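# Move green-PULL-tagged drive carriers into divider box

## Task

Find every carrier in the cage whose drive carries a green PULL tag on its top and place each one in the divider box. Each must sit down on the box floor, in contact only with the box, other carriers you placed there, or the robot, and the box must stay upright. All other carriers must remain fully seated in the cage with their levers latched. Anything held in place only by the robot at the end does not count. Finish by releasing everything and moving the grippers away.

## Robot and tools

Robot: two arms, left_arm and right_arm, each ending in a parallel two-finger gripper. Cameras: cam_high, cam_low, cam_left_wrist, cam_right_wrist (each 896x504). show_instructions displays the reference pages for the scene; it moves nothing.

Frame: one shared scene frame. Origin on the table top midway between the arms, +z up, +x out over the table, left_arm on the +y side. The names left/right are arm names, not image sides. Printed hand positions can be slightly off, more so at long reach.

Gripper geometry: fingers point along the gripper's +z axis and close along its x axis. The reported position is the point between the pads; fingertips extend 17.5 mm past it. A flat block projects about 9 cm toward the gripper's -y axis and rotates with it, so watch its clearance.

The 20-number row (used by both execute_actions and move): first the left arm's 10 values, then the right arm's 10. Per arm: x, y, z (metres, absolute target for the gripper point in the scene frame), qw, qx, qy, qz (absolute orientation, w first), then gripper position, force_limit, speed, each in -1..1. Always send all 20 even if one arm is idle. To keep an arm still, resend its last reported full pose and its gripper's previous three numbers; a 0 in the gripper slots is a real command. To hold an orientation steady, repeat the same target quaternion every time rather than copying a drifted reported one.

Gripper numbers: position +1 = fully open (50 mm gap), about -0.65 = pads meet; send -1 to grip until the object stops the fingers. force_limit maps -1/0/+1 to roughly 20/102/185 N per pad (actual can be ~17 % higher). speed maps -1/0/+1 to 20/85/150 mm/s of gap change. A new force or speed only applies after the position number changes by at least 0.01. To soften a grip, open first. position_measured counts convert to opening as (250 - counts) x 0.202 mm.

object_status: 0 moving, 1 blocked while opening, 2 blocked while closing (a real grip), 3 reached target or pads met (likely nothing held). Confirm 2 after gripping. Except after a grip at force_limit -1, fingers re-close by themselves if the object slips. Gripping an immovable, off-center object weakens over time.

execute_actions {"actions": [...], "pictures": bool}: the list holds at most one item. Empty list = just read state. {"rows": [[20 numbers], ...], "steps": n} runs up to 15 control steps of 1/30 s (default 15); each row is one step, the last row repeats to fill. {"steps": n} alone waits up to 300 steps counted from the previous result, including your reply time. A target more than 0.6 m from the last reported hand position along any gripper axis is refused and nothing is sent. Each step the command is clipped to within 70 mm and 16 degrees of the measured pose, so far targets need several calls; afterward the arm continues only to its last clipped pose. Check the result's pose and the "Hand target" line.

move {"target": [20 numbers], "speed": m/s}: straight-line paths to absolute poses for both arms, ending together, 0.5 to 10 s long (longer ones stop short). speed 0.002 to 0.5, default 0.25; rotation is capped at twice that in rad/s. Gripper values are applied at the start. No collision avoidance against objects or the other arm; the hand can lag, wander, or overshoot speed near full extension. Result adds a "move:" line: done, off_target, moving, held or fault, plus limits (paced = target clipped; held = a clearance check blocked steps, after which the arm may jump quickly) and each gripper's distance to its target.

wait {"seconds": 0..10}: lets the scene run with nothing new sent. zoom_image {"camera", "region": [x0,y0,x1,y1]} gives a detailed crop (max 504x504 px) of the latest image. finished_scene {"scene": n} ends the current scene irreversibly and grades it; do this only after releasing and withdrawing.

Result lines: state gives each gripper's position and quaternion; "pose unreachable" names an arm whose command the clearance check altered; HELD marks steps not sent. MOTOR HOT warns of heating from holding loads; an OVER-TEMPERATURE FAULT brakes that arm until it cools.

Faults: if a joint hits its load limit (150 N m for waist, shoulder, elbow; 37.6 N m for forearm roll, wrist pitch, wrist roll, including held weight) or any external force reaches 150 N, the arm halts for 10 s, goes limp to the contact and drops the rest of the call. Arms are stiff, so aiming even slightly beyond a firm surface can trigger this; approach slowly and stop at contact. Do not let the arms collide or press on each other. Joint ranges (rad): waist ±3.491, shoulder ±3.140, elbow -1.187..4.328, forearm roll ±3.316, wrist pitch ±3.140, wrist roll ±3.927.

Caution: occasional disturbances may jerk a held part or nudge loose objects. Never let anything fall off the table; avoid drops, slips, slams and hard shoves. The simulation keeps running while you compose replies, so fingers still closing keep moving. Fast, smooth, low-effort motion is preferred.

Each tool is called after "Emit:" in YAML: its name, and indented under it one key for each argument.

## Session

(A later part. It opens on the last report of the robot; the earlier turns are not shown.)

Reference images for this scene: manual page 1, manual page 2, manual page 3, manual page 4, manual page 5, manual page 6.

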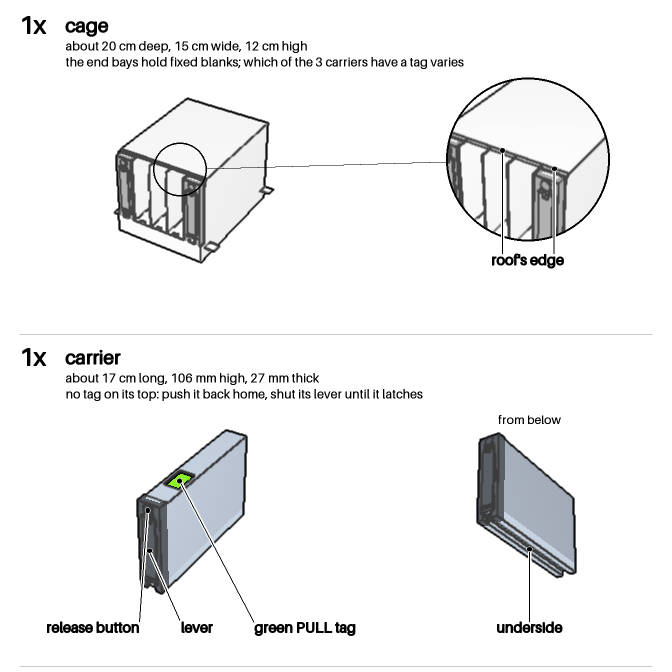

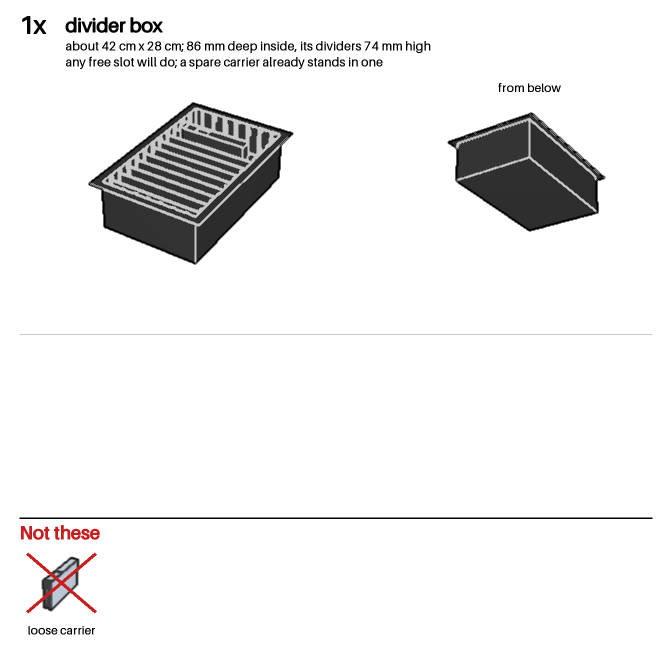

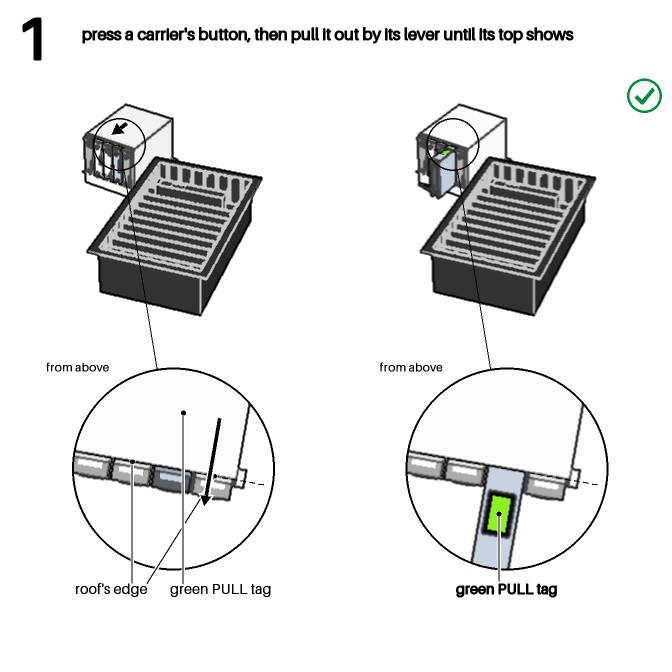

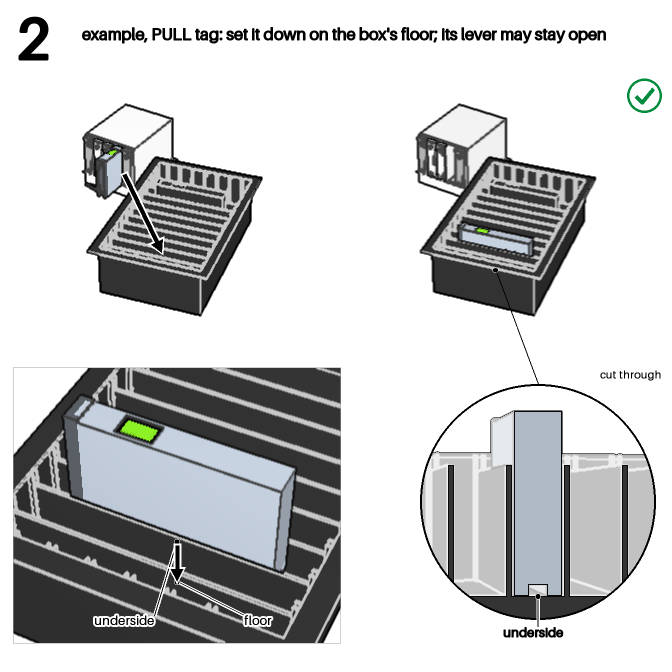

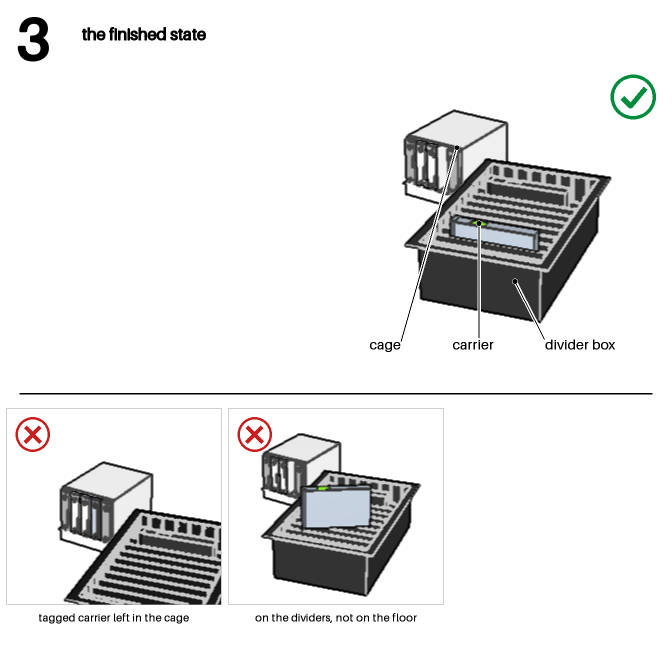

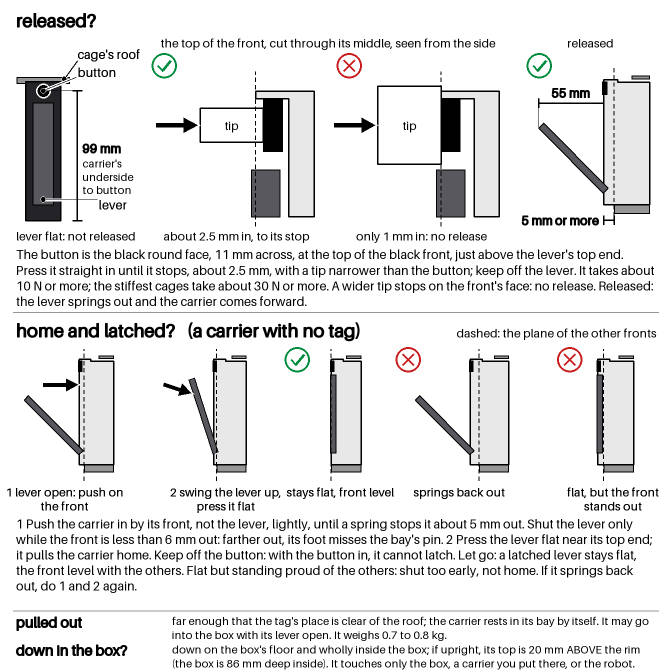

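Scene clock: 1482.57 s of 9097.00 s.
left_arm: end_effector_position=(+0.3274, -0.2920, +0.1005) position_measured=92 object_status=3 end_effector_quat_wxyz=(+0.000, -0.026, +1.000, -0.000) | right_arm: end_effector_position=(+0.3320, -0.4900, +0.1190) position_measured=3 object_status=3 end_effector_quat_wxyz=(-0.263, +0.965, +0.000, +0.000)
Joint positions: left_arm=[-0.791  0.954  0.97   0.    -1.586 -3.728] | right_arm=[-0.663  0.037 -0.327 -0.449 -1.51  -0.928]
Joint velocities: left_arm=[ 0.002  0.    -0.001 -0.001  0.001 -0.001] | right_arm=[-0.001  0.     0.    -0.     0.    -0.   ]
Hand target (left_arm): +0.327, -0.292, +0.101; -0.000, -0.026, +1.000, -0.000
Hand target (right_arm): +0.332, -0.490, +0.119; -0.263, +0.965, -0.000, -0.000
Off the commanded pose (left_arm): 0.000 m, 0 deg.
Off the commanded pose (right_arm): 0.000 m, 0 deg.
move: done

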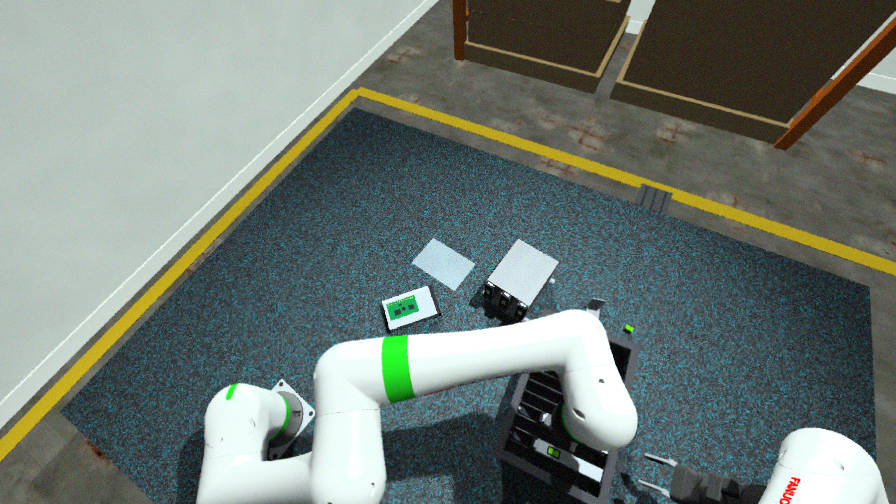

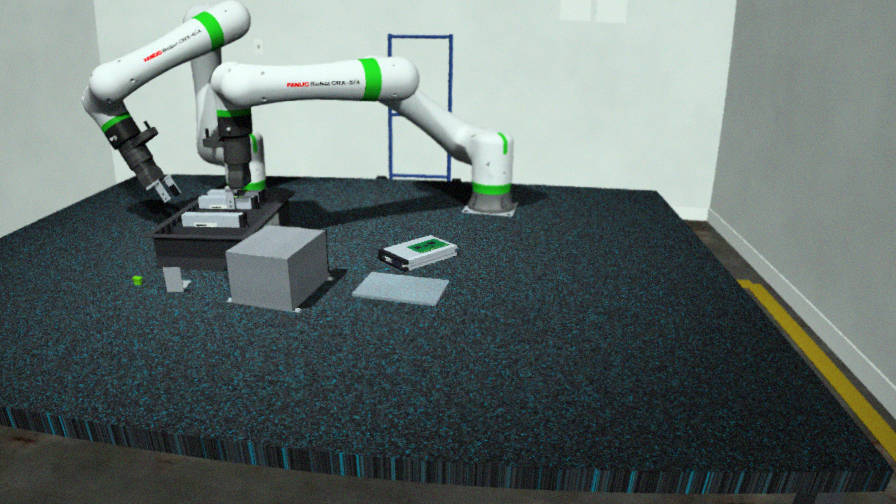

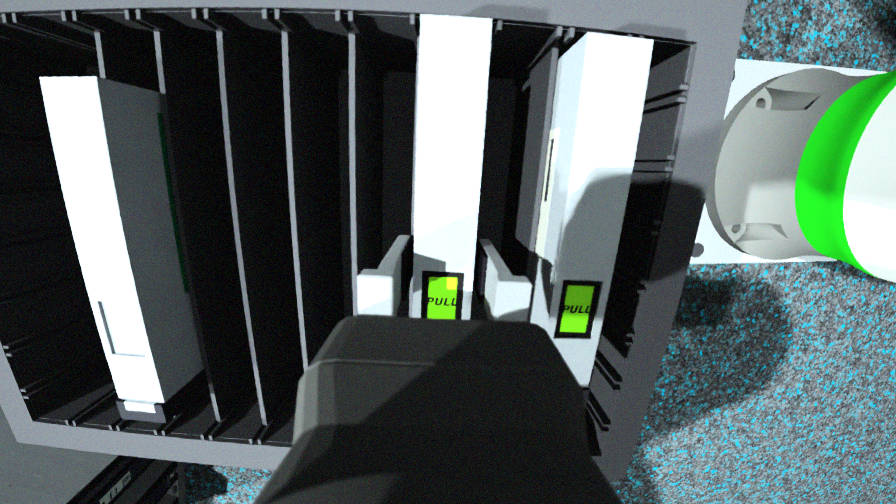

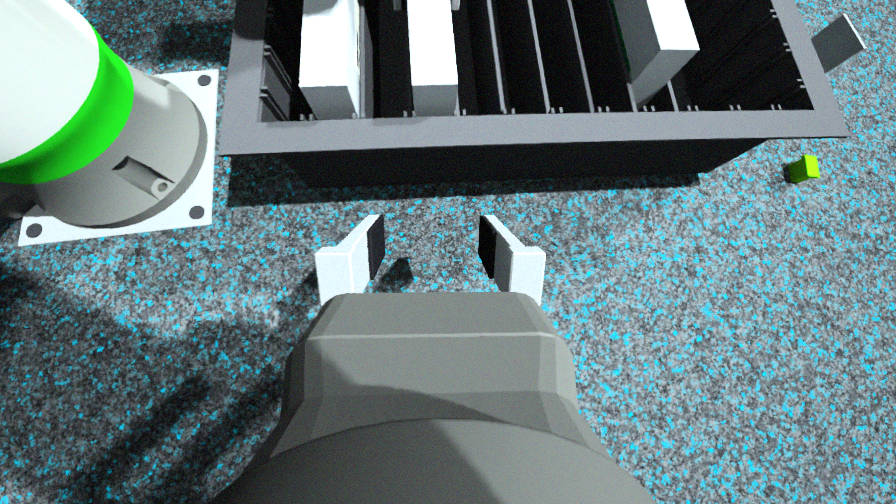

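Emit:
move:
  target: [0.3274,-0.292,0.175,0,0.02618,-0.99966,0,0.4,0,0.0,0.332,-0.490,0.119,0.263,-0.9648,0,0,1.0,0,0.5]
  speed: 0.08

Scene clock: 1485.97 s of 9097.00 s.
left_arm: end_effector_position=(+0.3275, -0.2918, +0.1749) position_measured=92 object_status=3 end_effector_quat_wxyz=(+0.000, -0.026, +1.000, -0.000) | right_arm: end_effector_position=(+0.3320, -0.4900, +0.1190) position_measured=3 object_status=3 end_effector_quat_wxyz=(-0.263, +0.965, +0.000, +0.000)
Joint positions: left_arm=[-0.791  1.002  1.229  0.    -1.798 -3.728] | right_arm=[-0.663  0.037 -0.327 -0.449 -1.51  -0.928]
Joint velocities: left_arm=[ 0.001  0.009  0.019 -0.002 -0.012  0.002] | right_arm=[-0.001 -0.001 -0.    -0.     0.     0.001]
Hand target (left_arm): +0.327, -0.292, +0.175; +0.000, -0.026, +1.000, -0.000
Hand target (right_arm): +0.332, -0.490, +0.119; -0.263, +0.965, -0.000, -0.000
Off the commanded pose (left_arm): 0.000 m, 0 deg.
Off the commanded pose (right_arm): 0.000 m, 0 deg.
move: done

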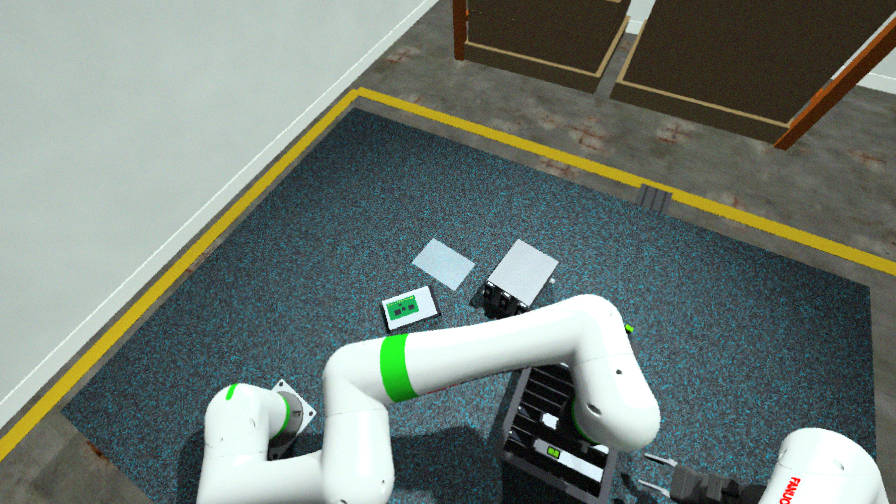

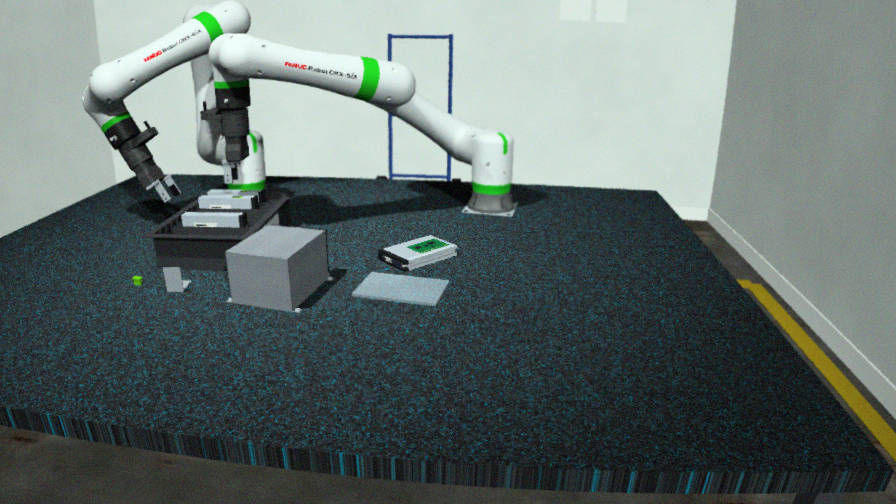

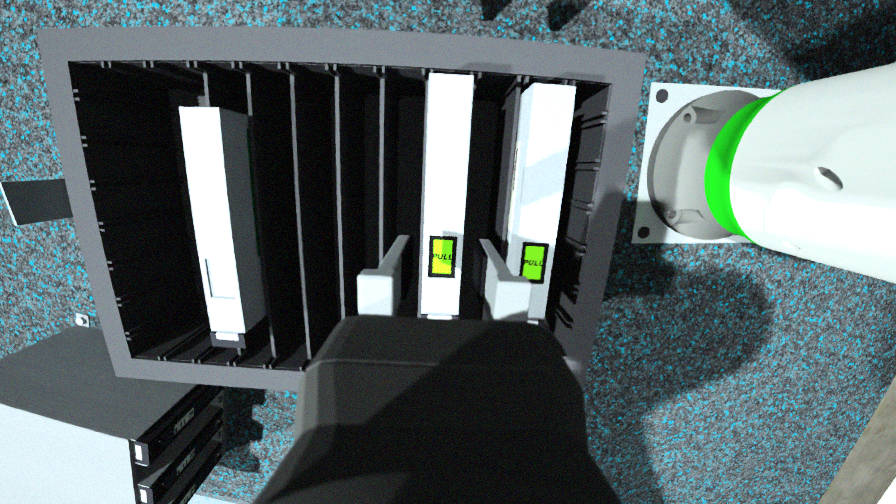

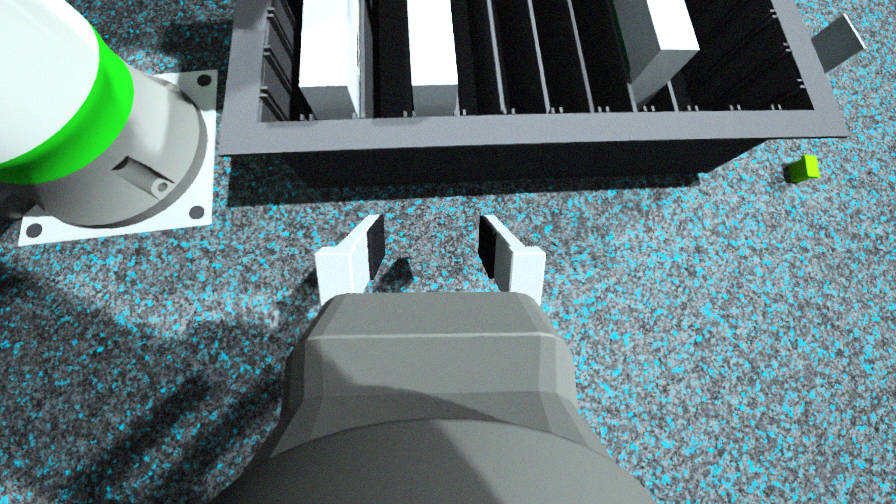

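Emit:
zoom_image:
  camera: "cam_left_wrist"
  region: [60,340,300,504]

Emit:
zoom_image:
  camera: "cam_high"
  region: [460,230,580,330]

Region (60, 340, 300, 504) of cam_left_wrist's 896x504 image, scaled by 2.100, with more detail than that image has; it fills the top 344 rows of this view, and the rest is white.

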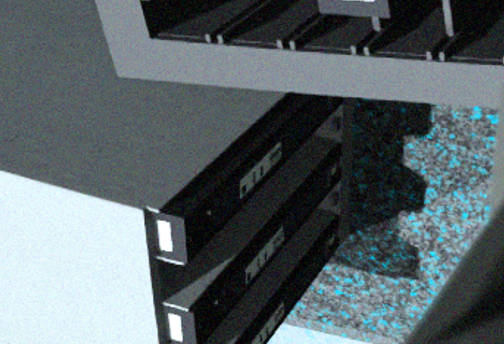

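Region (460, 230, 580, 330) of cam_high's 896x504 image, scaled by 4.200, with more detail than that image has.

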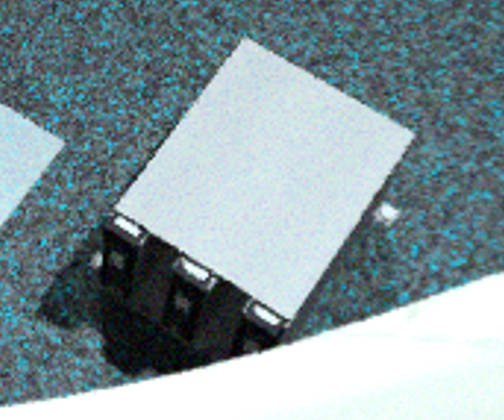

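Emit:
move:
  target: [0.455,-0.005,0.225,0,0.6474,-0.7621,0,0.4,0,0.0,0.332,-0.55,0.20,0.263,-0.9648,0,0,1.0,0,0.5]
  speed: 0.2

Scene clock: 1499.80 s of 9097.00 s.
left_arm: end_effector_position=(+0.4555, -0.0055, +0.2250) position_measured=92 object_status=3 end_effector_quat_wxyz=(+0.000, +0.647, -0.762, +0.000) | right_arm: end_effector_position=(+0.3321, -0.5500, +0.2000) position_measured=3 object_status=3 end_effector_quat_wxyz=(-0.263, +0.965, -0.000, +0.000)
Joint positions: left_arm=[-0.4    0.455  0.454  0.    -1.57  -2.763] | right_arm=[-0.777  0.071 -0.097 -0.419 -1.734 -0.91 ]
Joint velocities: left_arm=[ 0.001 -0.001 -0.001 -0.    -0.001  0.003] | right_arm=[ 0.     0.     0.001  0.    -0.001  0.   ]
Hand target (left_arm): +0.455, -0.005, +0.225; -0.000, -0.647, +0.762, -0.000
Hand target (right_arm): +0.332, -0.550, +0.200; -0.263, +0.965, -0.000, +0.000
Off the commanded pose (left_arm): 0.001 m, 0 deg.
Off the commanded pose (right_arm): 0.000 m, 0 deg.
After step 90, 7.03 s passed at rest.
move: done

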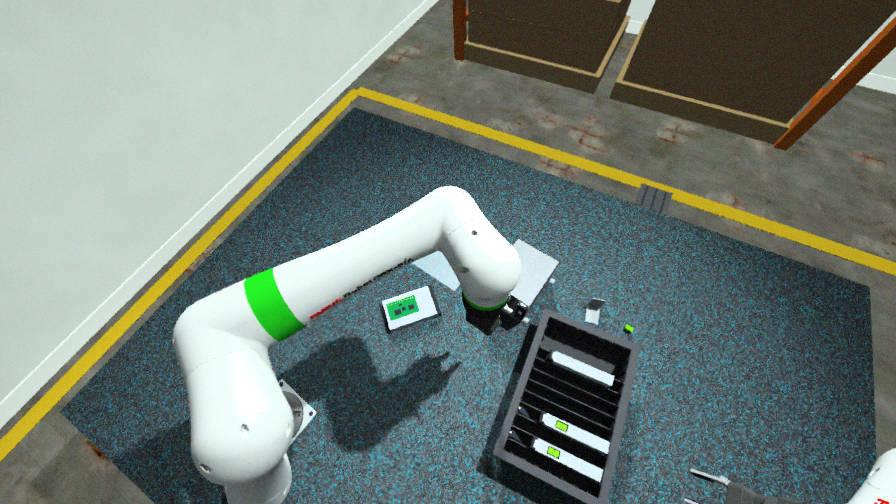

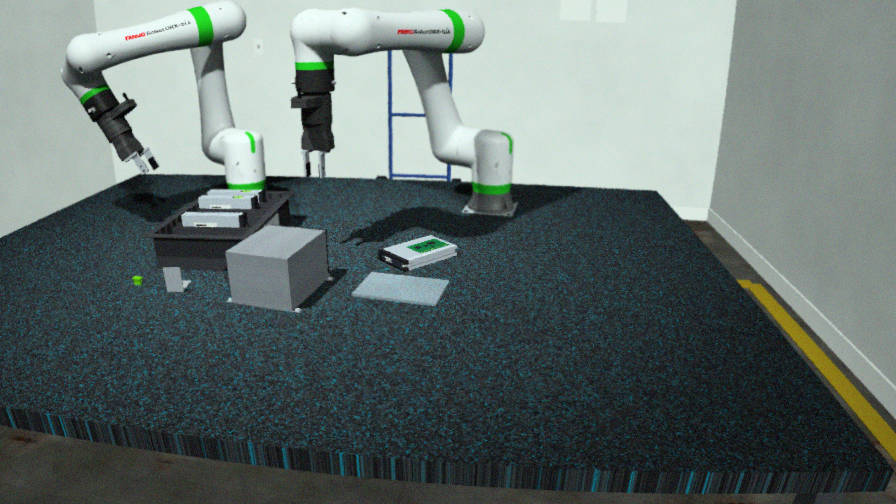

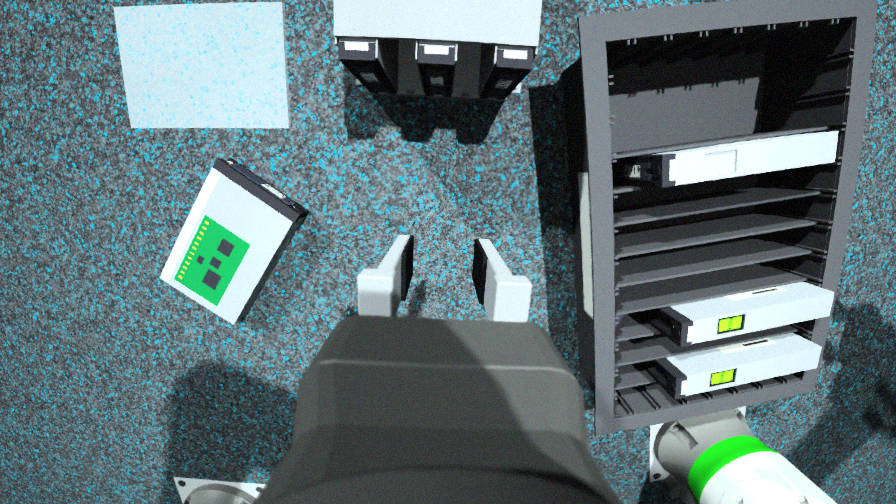

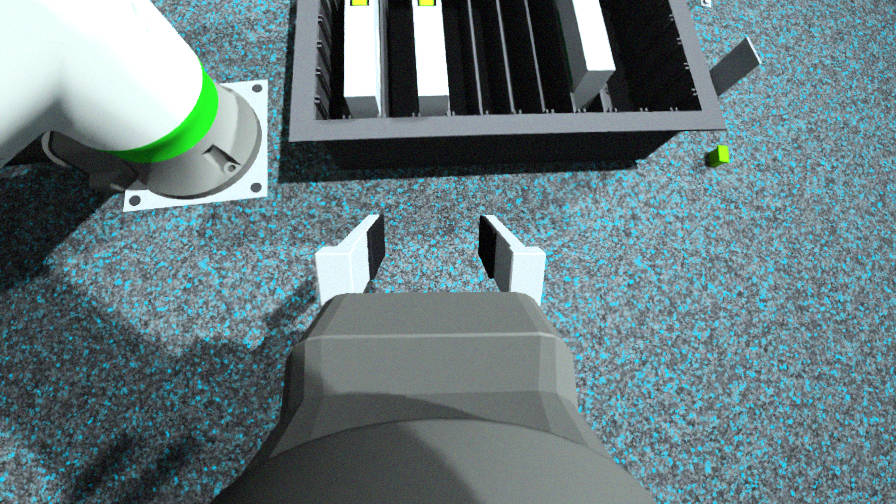

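Emit:
zoom_image:
  camera: "cam_left_wrist"
  region: [325,0,555,110]

Emit:
zoom_image:
  camera: "cam_left_wrist"
  region: [590,250,860,430]

Emit:
zoom_image:
  camera: "cam_low"
  region: [140,170,340,290]

Region (325, 0, 555, 110) of cam_left_wrist's 896x504 image, scaled by 2.191, with more detail than that image has; it fills the top 241 rows of this view, and the rest is white.

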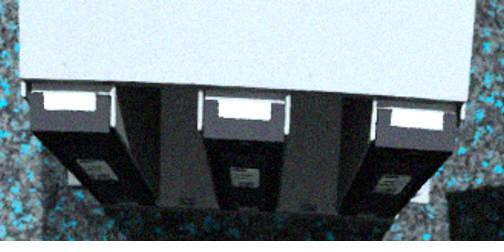

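Region (590, 250, 860, 430) of cam_left_wrist's 896x504 image, scaled by 1.867, with more detail than that image has.

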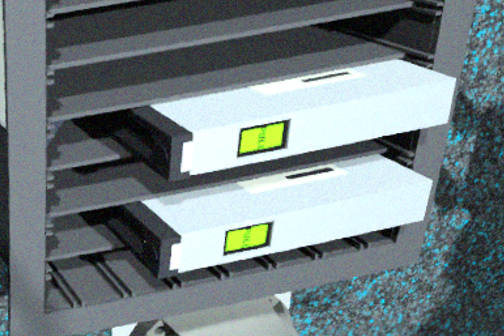

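Region (140, 170, 340, 290) of cam_low's 896x504 image, scaled by 2.520, with more detail than that image has; it fills the top 302 rows of this view, and the rest is white.

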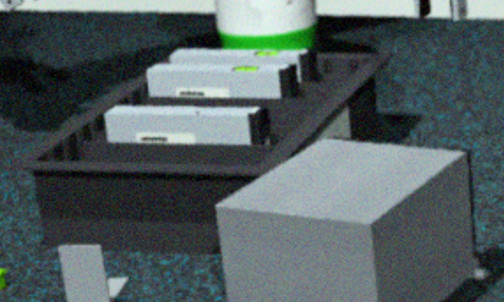

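Emit:
move:
  target: [0.33,0.12,0.30,0,0.6474,-0.7621,0,0.4,0,0.0,0.332,-0.55,0.20,0.263,-0.9648,0,0,1.0,0,0.5]
  speed: 0.25

Scene clock: 1506.00 s of 9097.00 s.
left_arm: end_effector_position=(+0.3302, +0.1201, +0.2999) position_measured=92 object_status=3 end_effector_quat_wxyz=(+0.000, +0.647, -0.762, -0.000) | right_arm: end_effector_position=(+0.3320, -0.5500, +0.2000) position_measured=3 object_status=3 end_effector_quat_wxyz=(-0.263, +0.965, -0.000, -0.000)
Joint positions: left_arm=[-0.3   -0.003  0.073  0.    -1.647 -2.863] | right_arm=[-0.777  0.071 -0.097 -0.419 -1.734 -0.91 ]
Joint velocities: left_arm=[ 0.001 -0.004 -0.001 -0.    -0.002 -0.001] | right_arm=[-0. -0.  0.  0.  0.  0.]
Hand target (left_arm): +0.330, +0.120, +0.300; -0.000, -0.647, +0.762, -0.000
Hand target (right_arm): +0.332, -0.550, +0.200; -0.263, +0.965, -0.000, -0.000
Off the commanded pose (left_arm): 0.000 m, 0 deg.
Off the commanded pose (right_arm): 0.000 m, 0 deg.
After step 90, 1.90 s passed at rest.
move: done

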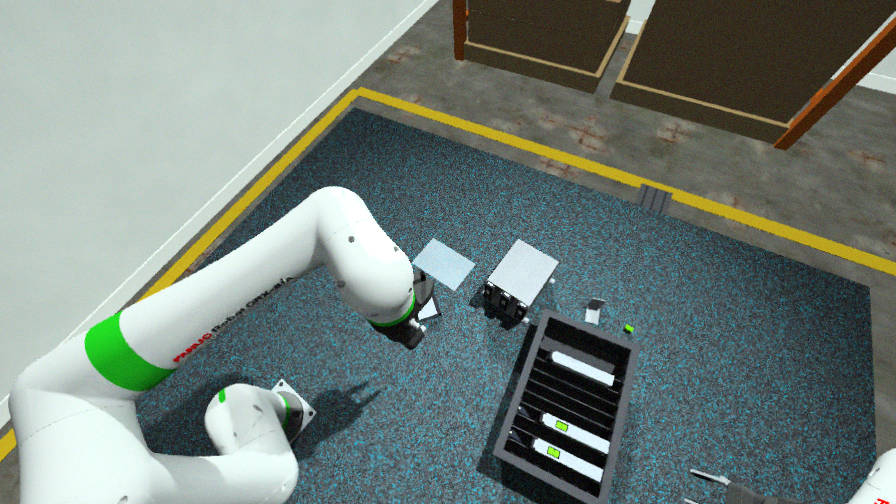

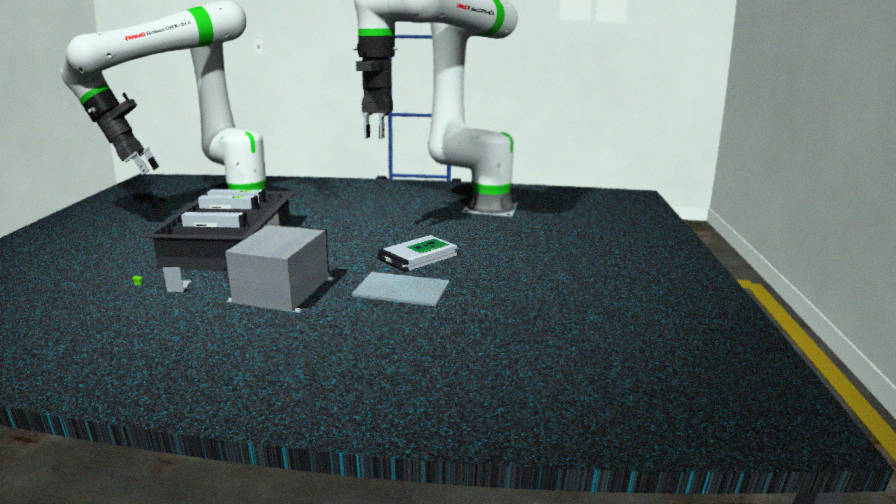

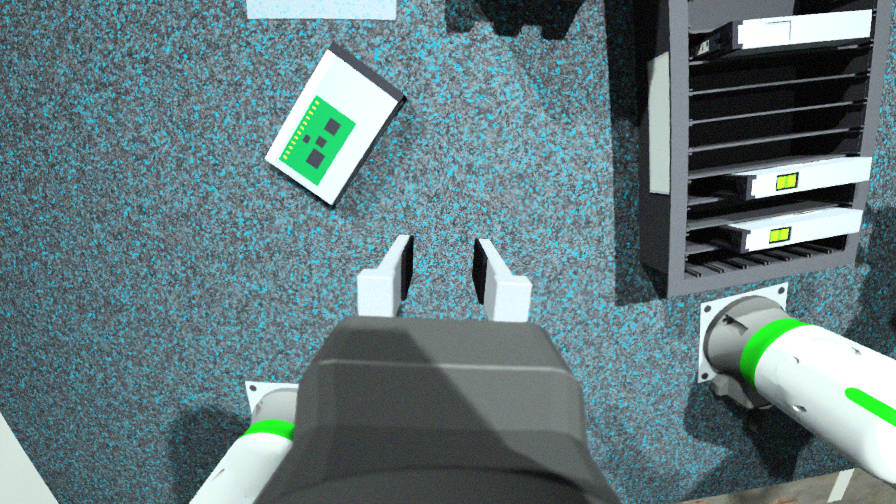

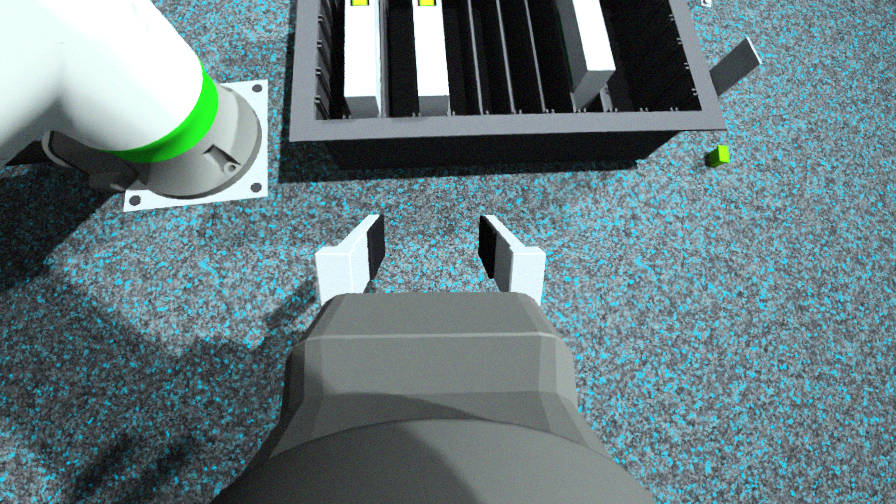

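Emit:
zoom_image:
  camera: "cam_high"
  region: [470,260,550,335]

Region (470, 260, 550, 335) of cam_high's 896x504 image, scaled by 6.300, with more detail than that image has; it fills the top 472 rows of this view, and the rest is white.

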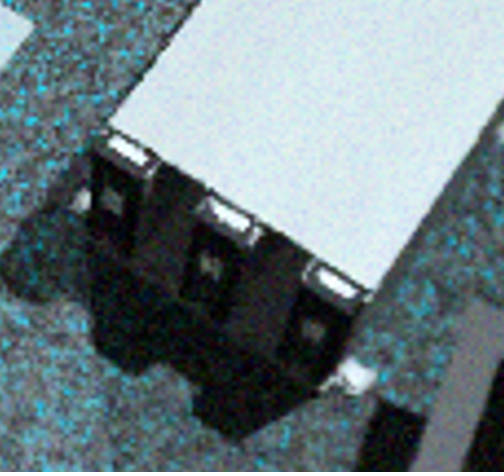

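C3 sits level with the two blanks and its lever is flat. Both tagged carriers are on the box floor, and both arms are clear.

Emit:
finished_scene:
  scene: 2

The scene is finished: the task was done.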